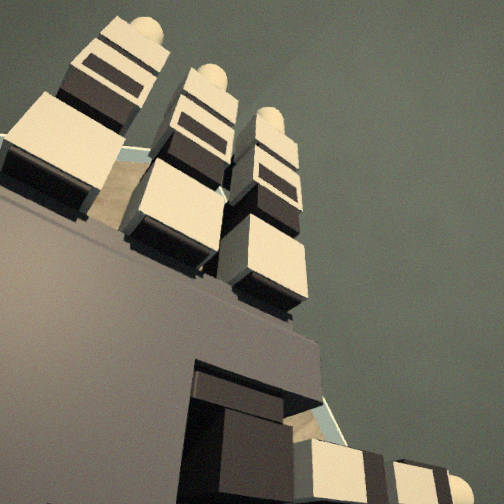

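Request:
execute_actions:
  actions:
    - {"rows": [[0,0.0315,0,-0.0135,0,0, 0.205,0,-0.636,-0.854, -0.339,0,-0.514,-0.399, -0.791,0.25,-0.09,-0.567, 0.714,0.678,0.226,0.168, 0.4,-0.6, 0,0.04,0,-0.0135,0,0, 0.754,0,0.576,0.696, 0.754,0,0.576,0.696, 0.754,0,0.576,0.696, 0.714,0.678,0.226,0.168,0.4,-0.6],[0,0.0315,0,-0.0135,0,0, 0.205,0,-0.636,-0.854, -0.339,0,-0.514,-0.399, -0.791,0.25,-0.09,-0.567, 0.714,0.678,0.226,0.168, 0.4,-0.6, 0,0.04,0,-0.0135,0,0, 0.754,0,0.576,0.696, 0.754,0,0.576,0.696, 0.754,0,0.576,0.696, 0.714,0.678,0.226,0.168,0.4,-0.6],[0,0.0315,0,-0.0135,0,0, 0.205,0,-0.636,-0.854, -0.358,0,-0.497,-0.396, -0.786,0.25,-0.095,-0.575, 0.714,0.678,0.226,0.168, 0.4,-0.6, 0,0.04,0,-0.0135,0,0, 0.754,0,0.576,0.696, 0.754,0,0.576,0.696, 0.754,0,0.576,0.696, 0.714,0.678,0.226,0.168,0.4,-0.6],[0,0.0315,0,-0.0135,0,0, 0.205,0,-0.636,-0.854, -0.358,0,-0.497,-0.396, -0.786,0.25,-0.095,-0.575, 0.714,0.678,0.226,0.168, 0.4,-0.6, 0,0.04,0,-0.0135,0,0, 0.754,0,0.576,0.696, 0.754,0,0.576,0.696, 0.754,0,0.576,0.696, 0.714,0.678,0.226,0.168,0.4,-0.6],[0,0.0315,0,-0.0135,0,0, 0.205,0,-0.636,-0.854, -0.377,0,-0.48,-0.393, -0.781,0.25,-0.1,-0.584, 0.714,0.678,0.226,0.168, 0.4,-0.6, 0,0.04,0,-0.0135,0,0, 0.754,0,0.576,0.696, 0.754,0,0.576,0.696, 0.754,0,0.576,0.696, 0.714,0.678,0.226,0.168,0.4,-0.6],[0,0.0315,0,-0.0135,0,0, 0.205,0,-0.636,-0.854, -0.377,0,-0.48,-0.393, -0.781,0.25,-0.1,-0.584, 0.714,0.678,0.226,0.168, 0.4,-0.6, 0,0.04,0,-0.0135,0,0, 0.754,0,0.576,0.696, 0.754,0,0.576,0.696, 0.754,0,0.576,0.696, 0.714,0.678,0.226,0.168,0.4,-0.6],[0,0.0315,0,-0.0135,0,0, 0.205,0,-0.636,-0.854, -0.396,0,-0.463,-0.39, -0.776,0.25,-0.104,-0.593, 0.714,0.678,0.226,0.168, 0.4,-0.6, 0,0.04,0,-0.0135,0,0, 0.754,0,0.576,0.696, 0.754,0,0.576,0.696, 0.754,0,0.576,0.696, 0.714,0.678,0.226,0.168,0.4,-0.6],[0,0.0315,0,-0.0135,0,0, 0.205,0,-0.636,-0.854, -0.396,0,-0.463,-0.39, -0.776,0.25,-0.104,-0.593, 0.714,0.678,0.226,0.168, 0.4,-0.6, 0,0.04,0,-0.0135,0,0, 0.754,0,0.576,0.696, 0.754,0,0.576,0.696, 0.754,0,0.576,0.696, 0.714,0.678,0.226,0.168,0.4,-0.6],[0,0.0315,0,-0.0135,0,0, 0.205,0,-0.636,-0.854, -0.415,0,-0.446,-0.387, -0.771,0.25,-0.109,-0.602, 0.714,0.678,0.226,0.168, 0.4,-0.6, 0,0.04,0,-0.0135,0,0, 0.754,0,0.576,0.696, 0.754,0,0.576,0.696, 0.754,0,0.576,0.696, 0.714,0.678,0.226,0.168,0.4,-0.6],[0,0.0315,0,-0.0135,0,0, 0.205,0,-0.636,-0.854, -0.415,0,-0.446,-0.387, -0.771,0.25,-0.109,-0.602, 0.714,0.678,0.226,0.168, 0.4,-0.6, 0,0.04,0,-0.0135,0,0, 0.754,0,0.576,0.696, 0.754,0,0.576,0.696, 0.754,0,0.576,0.696, 0.714,0.678,0.226,0.168,0.4,-0.6],[0,0.0315,0,-0.0135,0,0, 0.205,0,-0.636,-0.854, -0.433,0,-0.428,-0.384, -0.767,0.25,-0.113,-0.61, 0.714,0.678,0.226,0.168, 0.4,-0.6, 0,0.04,0,-0.0135,0,0, 0.754,0,0.576,0.696, 0.754,0,0.576,0.696, 0.754,0,0.576,0.696, 0.714,0.678,0.226,0.168,0.4,-0.6]], "steps": 15}

Scene clock: 360.37 s of 4800.00 s.
left_arm: end_effector_position=(+0.3634, +0.1297, +0.3751) hand_goal=(+0.206, +0.000, -0.636, -0.854, -0.432, +0.000, -0.428, -0.384, -0.766, +0.250, -0.112, -0.610, +0.714, +0.678, +0.226, +0.168) hand_measured=(+0.212, +0.000, -0.636, -0.852, -0.400, +0.000, -0.422, -0.384, -0.770, +0.248, -0.102, -0.598, +0.724, +0.676, +0.224, +0.166) hand_current_ma=(+29, +0, +6, +13, +164, +0, +38, +6, -19, -10, +60, +67, +52, -14, -10, -13) hand_state=(goal, goal, goal, goal, moving, goal, moving, goal, goal, goal, goal, moving, goal, goal, goal, goal) hand_current_limit=0.40 hand_speed=-0.60 end_effector_quat_wxyz=(+0.616, +0.650, +0.318, +0.312) | right_arm: end_effector_position=(+0.3521, -0.7402, +0.5904) hand_goal=(+0.754, +0.000, +0.576, +0.696, +0.754, +0.000, +0.576, +0.696, +0.754, +0.000, +0.576, +0.696, +0.714, +0.678, +0.226, +0.168) hand_measured=(+0.762, +0.000, +0.576, +0.696, +0.764, +0.000, +0.576, +0.696, +0.764, +0.000, +0.576, +0.696, +0.724, +0.678, +0.226, +0.168) hand_current_ma=(+52, +0, +5, +0, +54, +0, +5, +0, +53, +0, +5, +0, +51, -4, -1, -2) hand_state=(goal, goal, goal, goal, goal, goal, goal, goal, goal, goal, goal, goal, goal, goal, goal, goal) hand_current_limit=0.40 hand_speed=-0.60 end_effector_quat_wxyz=(+0.640, +0.619, +0.319, +0.325)
Joint positions: left_arm=[-0.43   1.141  0.588  0.506  0.053  0.016] | right_arm=[-0.7    1.029  1.05   0.009 -0.011 -0.006]
Joint velocities: left_arm=[-0.015 -0.015 -0.007  0.002  0.022  0.007] | right_arm=[-0.024 -0.015 -0.002  0.002 -0.007 -0.022]
Motor temperatures (°C, as the motors report them): left_arm=[27 32 55 30 28 25] | right_arm=[28 27 76 30 25 27]
Hand target (left_arm): +0.364, +0.129, +0.394; +0.629, +0.637, +0.311, +0.318
Hand target (right_arm): +0.351, -0.739, +0.614; +0.653, +0.605, +0.312, +0.332
Off the commanded pose (left_arm): 0.019 m, 2 deg.
Off the commanded pose (right_arm): 0.024 m, 2 deg.
Steps of this call (steps 1 to 888: nothing new was sent; steps 889 to 903: all 15 steps of this action). Readings (end_effector_position | what the end effector reports):
889: left_arm (+0.3634, +0.1297, +0.3751) | right_arm (+0.3521, -0.7402, +0.5904) | left_arm hand_goal=(+0.206, +0.000, -0.636, -0.854, -0.338, +0.000, -0.514, -0.398, -0.790, +0.250, -0.090, -0.566, +0.714, +0.678, +0.226, +0.168) hand_measured=(+0.212, +0.000, -0.636, -0.852, -0.306, +0.000, -0.502, -0.400, -0.796, +0.248, -0.080, -0.540, +0.724, +0.676, +0.224, +0.166) hand_current_ma=(+29, +0, +6, +13, +72, +0, +147, +16, -1, -10, +33, +107, +52, -14, -10, -13) hand_state=(goal, goal, goal, goal, moving, goal, moving, moving, moving, goal, moving, moving, goal, goal, goal, goal) hand_current_limit=0.40 hand_speed=-0.60 | right_arm hand_goal=(+0.754, +0.000, +0.576, +0.696, +0.754, +0.000, +0.576, +0.696, +0.754, +0.000, +0.576, +0.696, +0.714, +0.678, +0.226, +0.168) hand_measured=(+0.762, +0.000, +0.576, +0.696, +0.764, +0.000, +0.576, +0.696, +0.764, +0.000, +0.576, +0.696, +0.724, +0.678, +0.226, +0.168) hand_current_ma=(+52, +0, +5, +0, +54, +0, +5, +0, +53, +0, +5, +0, +51, -4, -1, -2) hand_state=(goal, goal, goal, goal, goal, goal, goal, goal, goal, goal, goal, goal, goal, goal, goal, goal) hand_current_limit=0.40 hand_speed=-0.60
890: left_arm (+0.3634, +0.1297, +0.3751) | right_arm (+0.3521, -0.7402, +0.5904) | left_arm hand_goal=(+0.206, +0.000, -0.636, -0.854, -0.338, +0.000, -0.514, -0.398, -0.790, +0.250, -0.090, -0.566, +0.714, +0.678, +0.226, +0.168) hand_measured=(+0.212, +0.000, -0.636, -0.852, -0.306, +0.000, -0.502, -0.400, -0.796, +0.248, -0.080, -0.540, +0.724, +0.676, +0.224, +0.166) hand_current_ma=(+29, +0, +6, +13, +120, +0, +106, +8, -14, -10, +45, +122, +52, -14, -10, -13) hand_state=(goal, goal, goal, goal, moving, goal, moving, moving, moving, goal, moving, moving, goal, goal, goal, goal) hand_current_limit=0.40 hand_speed=-0.60 | right_arm hand_goal=(+0.754, +0.000, +0.576, +0.696, +0.754, +0.000, +0.576, +0.696, +0.754, +0.000, +0.576, +0.696, +0.714, +0.678, +0.226, +0.168) hand_measured=(+0.762, +0.000, +0.576, +0.696, +0.764, +0.000, +0.576, +0.696, +0.764, +0.000, +0.576, +0.696, +0.724, +0.678, +0.226, +0.168) hand_current_ma=(+52, +0, +5, +0, +54, +0, +5, +0, +53, +0, +5, +0, +51, -4, -1, -2) hand_state=(goal, goal, goal, goal, goal, goal, goal, goal, goal, goal, goal, goal, goal, goal, goal, goal) hand_current_limit=0.40 hand_speed=-0.60
892: left_arm (+0.3634, +0.1297, +0.3751) | right_arm (+0.3521, -0.7402, +0.5904) | left_arm hand_goal=(+0.206, +0.000, -0.636, -0.854, -0.358, +0.000, -0.496, -0.396, -0.786, +0.250, -0.094, -0.574, +0.714, +0.678, +0.226, +0.168) hand_measured=(+0.212, +0.000, -0.636, -0.852, -0.308, +0.000, -0.500, -0.396, -0.794, +0.248, -0.080, -0.550, +0.724, +0.676, +0.224, +0.166) hand_current_ma=(+29, +0, +6, +13, +207, +0, +25, +7, -24, -10, +70, +91, +52, -14, -10, -13) hand_state=(goal, goal, goal, goal, moving, goal, moving, moving, moving, goal, moving, moving, goal, goal, goal, goal) hand_current_limit=0.40 hand_speed=-0.60 | right_arm hand_goal=(+0.754, +0.000, +0.576, +0.696, +0.754, +0.000, +0.576, +0.696, +0.754, +0.000, +0.576, +0.696, +0.714, +0.678, +0.226, +0.168) hand_measured=(+0.762, +0.000, +0.576, +0.696, +0.764, +0.000, +0.576, +0.696, +0.764, +0.000, +0.576, +0.696, +0.724, +0.678, +0.226, +0.168) hand_current_ma=(+52, +0, +5, +0, +54, +0, +5, +0, +53, +0, +5, +0, +51, -4, -1, -2) hand_state=(goal, goal, goal, goal, goal, goal, goal, goal, goal, goal, goal, goal, goal, goal, goal, goal) hand_current_limit=0.40 hand_speed=-0.60
896: left_arm (+0.3634, +0.1297, +0.3751) | right_arm (+0.3521, -0.7402, +0.5904) | left_arm hand_goal=(+0.206, +0.000, -0.636, -0.854, -0.396, +0.000, -0.462, -0.390, -0.776, +0.250, -0.104, -0.592, +0.714, +0.678, +0.226, +0.168) hand_measured=(+0.212, +0.000, -0.636, -0.852, -0.340, +0.000, -0.474, -0.392, -0.784, +0.248, -0.088, -0.570, +0.724, +0.676, +0.224, +0.166) hand_current_ma=(+29, +0, +6, +13, +210, +0, +14, +3, -24, -10, +71, +85, +52, -14, -10, -13) hand_state=(goal, goal, goal, goal, moving, goal, moving, moving, moving, goal, moving, moving, goal, goal, goal, goal) hand_current_limit=0.40 hand_speed=-0.60 | right_arm hand_goal=(+0.754, +0.000, +0.576, +0.696, +0.754, +0.000, +0.576, +0.696, +0.754, +0.000, +0.576, +0.696, +0.714, +0.678, +0.226, +0.168) hand_measured=(+0.762, +0.000, +0.576, +0.696, +0.764, +0.000, +0.576, +0.696, +0.764, +0.000, +0.576, +0.696, +0.724, +0.678, +0.226, +0.168) hand_current_ma=(+52, +0, +5, +0, +54, +0, +5, +0, +53, +0, +5, +0, +51, -4, -1, -2) hand_state=(goal, goal, goal, goal, goal, goal, goal, goal, goal, goal, goal, goal, goal, goal, goal, goal) hand_current_limit=0.40 hand_speed=-0.60
903: the state above

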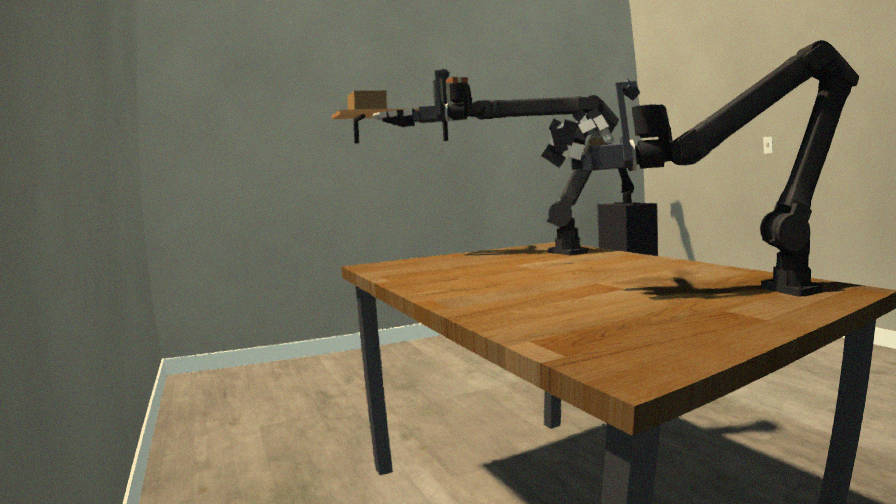

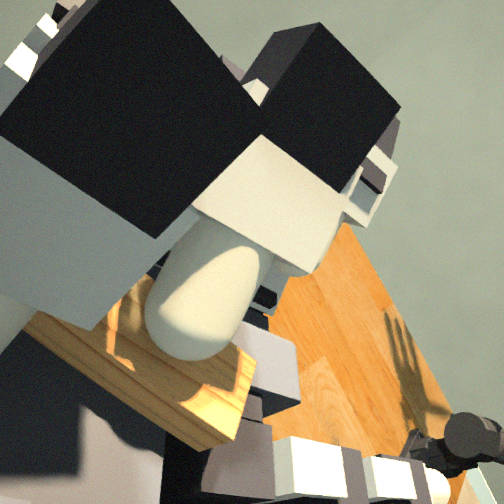

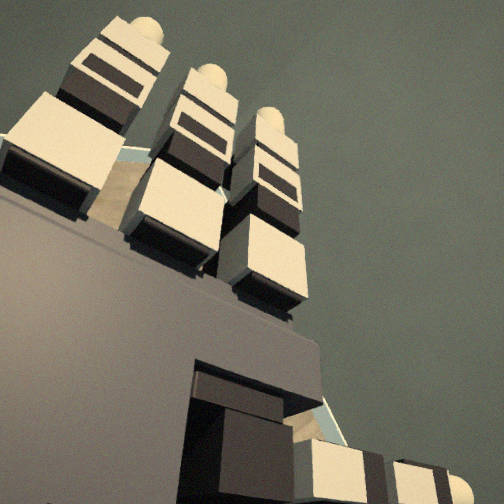

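Request:
execute_actions:
  actions:
    - {"rows": [[0,0.0315,0,-0.0135,0,0, 0.205,0,-0.636,-0.854, -0.453,0,-0.407,-0.384, -0.762,0.25,-0.117,-0.619, 0.714,0.678,0.226,0.168, 0.4,-0.6, 0,0.04,0,-0.0135,0,0, 0.754,0,0.576,0.696, 0.754,0,0.576,0.696, 0.754,0,0.576,0.696, 0.714,0.678,0.226,0.168,0.4,-0.6],[0,0.0315,0,-0.0135,0,0, 0.205,0,-0.636,-0.854, -0.453,0,-0.407,-0.384, -0.762,0.25,-0.117,-0.619, 0.714,0.678,0.226,0.168, 0.4,-0.6, 0,0.04,0,-0.0135,0,0, 0.754,0,0.576,0.696, 0.754,0,0.576,0.696, 0.754,0,0.576,0.696, 0.714,0.678,0.226,0.168,0.4,-0.6],[0,0.0315,0,-0.0135,0,0, 0.205,0,-0.636,-0.854, -0.473,0,-0.387,-0.383, -0.758,0.25,-0.122,-0.627, 0.714,0.678,0.226,0.168, 0.4,-0.6, 0,0.04,0,-0.0135,0,0, 0.754,0,0.576,0.696, 0.754,0,0.576,0.696, 0.754,0,0.576,0.696, 0.714,0.678,0.226,0.168,0.4,-0.6],[0,0.0315,0,-0.0135,0,0, 0.205,0,-0.636,-0.854, -0.473,0,-0.387,-0.383, -0.758,0.25,-0.122,-0.627, 0.714,0.678,0.226,0.168, 0.4,-0.6, 0,0.04,0,-0.0135,0,0, 0.754,0,0.576,0.696, 0.754,0,0.576,0.696, 0.754,0,0.576,0.696, 0.714,0.678,0.226,0.168,0.4,-0.6],[0,0.0315,0,-0.0135,0,0, 0.205,0,-0.636,-0.854, -0.493,0,-0.366,-0.383, -0.753,0.25,-0.126,-0.636, 0.714,0.678,0.226,0.168, 0.4,-0.6, 0,0.04,0,-0.0135,0,0, 0.754,0,0.576,0.696, 0.754,0,0.576,0.696, 0.754,0,0.576,0.696, 0.714,0.678,0.226,0.168,0.4,-0.6],[0,0.0315,0,-0.0135,0,0, 0.205,0,-0.636,-0.854, -0.493,0,-0.366,-0.383, -0.753,0.25,-0.126,-0.636, 0.714,0.678,0.226,0.168, 0.4,-0.6, 0,0.04,0,-0.0135,0,0, 0.754,0,0.576,0.696, 0.754,0,0.576,0.696, 0.754,0,0.576,0.696, 0.714,0.678,0.226,0.168,0.4,-0.6],[0,0.0315,0,-0.0135,0,0, 0.205,0,-0.636,-0.854, -0.513,0,-0.345,-0.383, -0.748,0.25,-0.13,-0.645, 0.714,0.678,0.226,0.168, 0.4,-0.6, 0,0.04,0,-0.0135,0,0, 0.754,0,0.576,0.696, 0.754,0,0.576,0.696, 0.754,0,0.576,0.696, 0.714,0.678,0.226,0.168,0.4,-0.6],[0,0.0315,0,-0.0135,0,0, 0.205,0,-0.636,-0.854, -0.513,0,-0.345,-0.383, -0.748,0.25,-0.13,-0.645, 0.714,0.678,0.226,0.168, 0.4,-0.6, 0,0.04,0,-0.0135,0,0, 0.754,0,0.576,0.696, 0.754,0,0.576,0.696, 0.754,0,0.576,0.696, 0.714,0.678,0.226,0.168,0.4,-0.6],[0,0.0315,0,-0.0135,0,0, 0.205,0,-0.636,-0.854, -0.533,0,-0.325,-0.382, -0.744,0.25,-0.135,-0.653, 0.714,0.678,0.226,0.168, 0.4,-0.6, 0,0.04,0,-0.0135,0,0, 0.754,0,0.576,0.696, 0.754,0,0.576,0.696, 0.754,0,0.576,0.696, 0.714,0.678,0.226,0.168,0.4,-0.6],[0,0.0315,0,-0.0135,0,0, 0.205,0,-0.636,-0.854, -0.533,0,-0.325,-0.382, -0.744,0.25,-0.135,-0.653, 0.714,0.678,0.226,0.168, 0.4,-0.6, 0,0.04,0,-0.0135,0,0, 0.754,0,0.576,0.696, 0.754,0,0.576,0.696, 0.754,0,0.576,0.696, 0.714,0.678,0.226,0.168,0.4,-0.6],[0,0.0315,0,-0.0135,0,0, 0.205,0,-0.636,-0.854, -0.552,0,-0.304,-0.382, -0.739,0.25,-0.139,-0.662, 0.714,0.678,0.226,0.168, 0.4,-0.6, 0,0.04,0,-0.0135,0,0, 0.754,0,0.576,0.696, 0.754,0,0.576,0.696, 0.754,0,0.576,0.696, 0.714,0.678,0.226,0.168,0.4,-0.6]], "steps": 15}

Scene clock: 387.03 s of 4800.00 s.
left_arm: end_effector_position=(+0.3634, +0.1297, +0.3751) hand_goal=(+0.206, +0.000, -0.636, -0.854, -0.552, +0.000, -0.304, -0.382, -0.738, +0.250, -0.138, -0.662, +0.714, +0.678, +0.226, +0.168) hand_measured=(+0.212, +0.000, -0.636, -0.852, -0.520, +0.000, -0.298, -0.382, -0.742, +0.248, -0.130, -0.652, +0.724, +0.676, +0.224, +0.166) hand_current_ma=(+29, +0, +6, +13, +171, +0, +38, +5, -21, -10, +52, +60, +52, -14, -10, -13) hand_state=(goal, goal, goal, goal, moving, goal, moving, goal, goal, goal, goal, moving, goal, goal, goal, goal) hand_current_limit=0.40 hand_speed=-0.60 end_effector_quat_wxyz=(+0.616, +0.650, +0.318, +0.312) | right_arm: end_effector_position=(+0.3521, -0.7402, +0.5904) hand_goal=(+0.754, +0.000, +0.576, +0.696, +0.754, +0.000, +0.576, +0.696, +0.754, +0.000, +0.576, +0.696, +0.714, +0.678, +0.226, +0.168) hand_measured=(+0.762, +0.000, +0.576, +0.696, +0.764, +0.000, +0.576, +0.696, +0.764, +0.000, +0.576, +0.696, +0.724, +0.678, +0.226, +0.168) hand_current_ma=(+52, +0, +5, +0, +54, +0, +5, +0, +53, +0, +5, +0, +51, -4, -1, -2) hand_state=(goal, goal, goal, goal, goal, goal, goal, goal, goal, goal, goal, goal, goal, goal, goal, goal) hand_current_limit=0.40 hand_speed=-0.60 end_effector_quat_wxyz=(+0.640, +0.619, +0.319, +0.325)
Joint positions: left_arm=[-0.43   1.141  0.588  0.506  0.053  0.016] | right_arm=[-0.7    1.029  1.05   0.009 -0.011 -0.006]
Joint velocities: left_arm=[-0.005  0.005 -0.002 -0.007  0.007 -0.095] | right_arm=[-0.005 -0.015  0.002  0.002 -0.007  0.022]
Motor temperatures (°C, as the motors report them): left_arm=[27 32 55 30 28 25] | right_arm=[28 27 77 30 25 27]
Hand target (left_arm): +0.364, +0.129, +0.394; +0.629, +0.637, +0.311, +0.318
Hand target (right_arm): +0.351, -0.739, +0.614; +0.653, +0.605, +0.312, +0.332
Off the commanded pose (left_arm): 0.019 m, 2 deg.
Off the commanded pose (right_arm): 0.024 m, 2 deg.
Steps of this call (steps 1 to 785: nothing new was sent; steps 786 to 800: all 15 steps of this action). Readings (end_effector_position | what the end effector reports):
786: left_arm (+0.3634, +0.1297, +0.3751) | right_arm (+0.3521, -0.7402, +0.5904) | left_arm hand_goal=(+0.206, +0.000, -0.636, -0.854, -0.452, +0.000, -0.406, -0.384, -0.762, +0.250, -0.116, -0.618, +0.714, +0.678, +0.226, +0.168) hand_measured=(+0.212, +0.000, -0.636, -0.852, -0.402, +0.000, -0.420, -0.384, -0.770, +0.248, -0.102, -0.598, +0.724, +0.676, +0.224, +0.166) hand_current_ma=(+29, +0, +6, +13, +166, +0, +36, +5, -19, -10, +60, +68, +52, -14, -10, -13) hand_state=(goal, goal, goal, goal, moving, goal, moving, goal, moving, goal, moving, moving, goal, goal, goal, goal) hand_current_limit=0.40 hand_speed=-0.60 | right_arm hand_goal=(+0.754, +0.000, +0.576, +0.696, +0.754, +0.000, +0.576, +0.696, +0.754, +0.000, +0.576, +0.696, +0.714, +0.678, +0.226, +0.168) hand_measured=(+0.762, +0.000, +0.576, +0.696, +0.764, +0.000, +0.576, +0.696, +0.764, +0.000, +0.576, +0.696, +0.724, +0.678, +0.226, +0.168) hand_current_ma=(+52, +0, +5, +0, +54, +0, +5, +0, +53, +0, +5, +0, +51, -4, -1, -2) hand_state=(goal, goal, goal, goal, goal, goal, goal, goal, goal, goal, goal, goal, goal, goal, goal, goal) hand_current_limit=0.40 hand_speed=-0.60
787: left_arm (+0.3634, +0.1297, +0.3751) | right_arm (+0.3521, -0.7402, +0.5904) | left_arm hand_goal=(+0.206, +0.000, -0.636, -0.854, -0.452, +0.000, -0.406, -0.384, -0.762, +0.250, -0.116, -0.618, +0.714, +0.678, +0.226, +0.168) hand_measured=(+0.212, +0.000, -0.636, -0.852, -0.402, +0.000, -0.420, -0.384, -0.770, +0.248, -0.102, -0.598, +0.724, +0.676, +0.224, +0.166) hand_current_ma=(+29, +0, +6, +13, +206, +0, -2, +5, -28, -10, +68, +84, +52, -14, -10, -13) hand_state=(goal, goal, goal, goal, moving, goal, moving, goal, moving, goal, moving, moving, goal, goal, goal, goal) hand_current_limit=0.40 hand_speed=-0.60 | right_arm hand_goal=(+0.754, +0.000, +0.576, +0.696, +0.754, +0.000, +0.576, +0.696, +0.754, +0.000, +0.576, +0.696, +0.714, +0.678, +0.226, +0.168) hand_measured=(+0.762, +0.000, +0.576, +0.696, +0.764, +0.000, +0.576, +0.696, +0.764, +0.000, +0.576, +0.696, +0.724, +0.678, +0.226, +0.168) hand_current_ma=(+52, +0, +5, +0, +54, +0, +5, +0, +53, +0, +5, +0, +51, -4, -1, -2) hand_state=(goal, goal, goal, goal, goal, goal, goal, goal, goal, goal, goal, goal, goal, goal, goal, goal) hand_current_limit=0.40 hand_speed=-0.60
789: left_arm (+0.3634, +0.1297, +0.3751) | right_arm (+0.3521, -0.7402, +0.5904) | left_arm hand_goal=(+0.206, +0.000, -0.636, -0.854, -0.472, +0.000, -0.386, -0.382, -0.758, +0.250, -0.122, -0.626, +0.714, +0.678, +0.226, +0.168) hand_measured=(+0.212, +0.000, -0.636, -0.852, -0.420, +0.000, -0.402, -0.384, -0.766, +0.248, -0.106, -0.606, +0.724, +0.676, +0.224, +0.166) hand_current_ma=(+29, +0, +6, +13, +193, +0, +4, +1, -25, -10, +71, +81, +52, -14, -10, -13) hand_state=(goal, goal, goal, goal, moving, goal, moving, goal, moving, goal, moving, moving, goal, goal, goal, goal) hand_current_limit=0.40 hand_speed=-0.60 | right_arm hand_goal=(+0.754, +0.000, +0.576, +0.696, +0.754, +0.000, +0.576, +0.696, +0.754, +0.000, +0.576, +0.696, +0.714, +0.678, +0.226, +0.168) hand_measured=(+0.762, +0.000, +0.576, +0.696, +0.764, +0.000, +0.576, +0.696, +0.764, +0.000, +0.576, +0.696, +0.724, +0.678, +0.226, +0.168) hand_current_ma=(+52, +0, +5, +0, +54, +0, +5, +0, +53, +0, +5, +0, +51, -4, -1, -2) hand_state=(goal, goal, goal, goal, goal, goal, goal, goal, goal, goal, goal, goal, goal, goal, goal, goal) hand_current_limit=0.40 hand_speed=-0.60
793: left_arm (+0.3634, +0.1297, +0.3751) | right_arm (+0.3521, -0.7402, +0.5904) | left_arm hand_goal=(+0.206, +0.000, -0.636, -0.854, -0.512, +0.000, -0.344, -0.382, -0.748, +0.250, -0.130, -0.644, +0.714, +0.678, +0.226, +0.168) hand_measured=(+0.212, +0.000, -0.636, -0.852, -0.460, +0.000, -0.362, -0.382, -0.756, +0.248, -0.116, -0.624, +0.724, +0.676, +0.224, +0.166) hand_current_ma=(+29, +0, +6, +13, +194, +0, +1, +5, -25, -10, +65, +77, +52, -14, -10, -13) hand_state=(goal, goal, goal, goal, moving, goal, moving, goal, moving, goal, moving, moving, goal, goal, goal, goal) hand_current_limit=0.40 hand_speed=-0.60 | right_arm hand_goal=(+0.754, +0.000, +0.576, +0.696, +0.754, +0.000, +0.576, +0.696, +0.754, +0.000, +0.576, +0.696, +0.714, +0.678, +0.226, +0.168) hand_measured=(+0.762, +0.000, +0.576, +0.696, +0.764, +0.000, +0.576, +0.696, +0.764, +0.000, +0.576, +0.696, +0.724, +0.678, +0.226, +0.168) hand_current_ma=(+52, +0, +5, +0, +54, +0, +5, +0, +53, +0, +5, +0, +51, -4, -1, -2) hand_state=(goal, goal, goal, goal, goal, goal, goal, goal, goal, goal, goal, goal, goal, goal, goal, goal) hand_current_limit=0.40 hand_speed=-0.60
800: the state above

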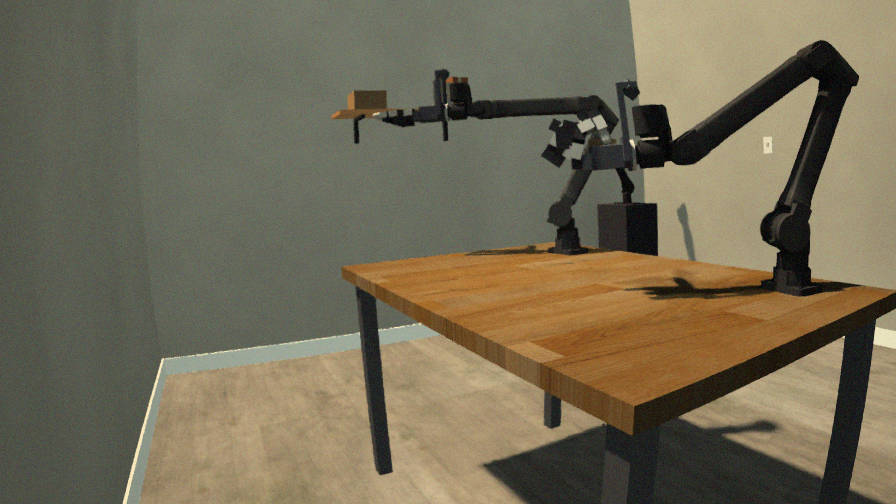

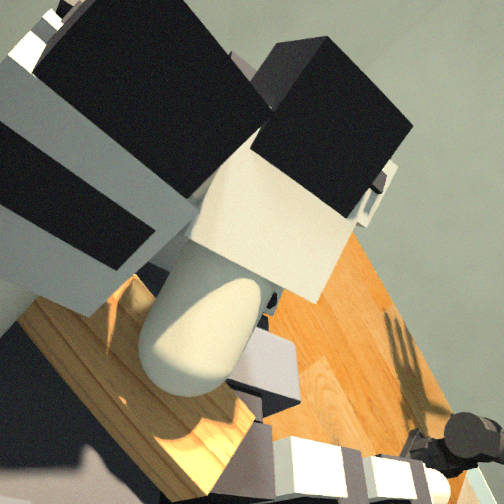

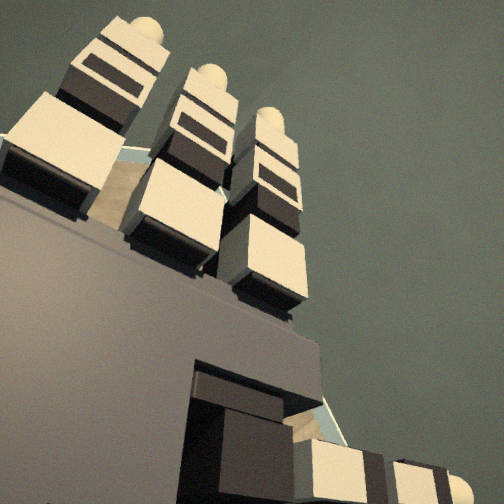

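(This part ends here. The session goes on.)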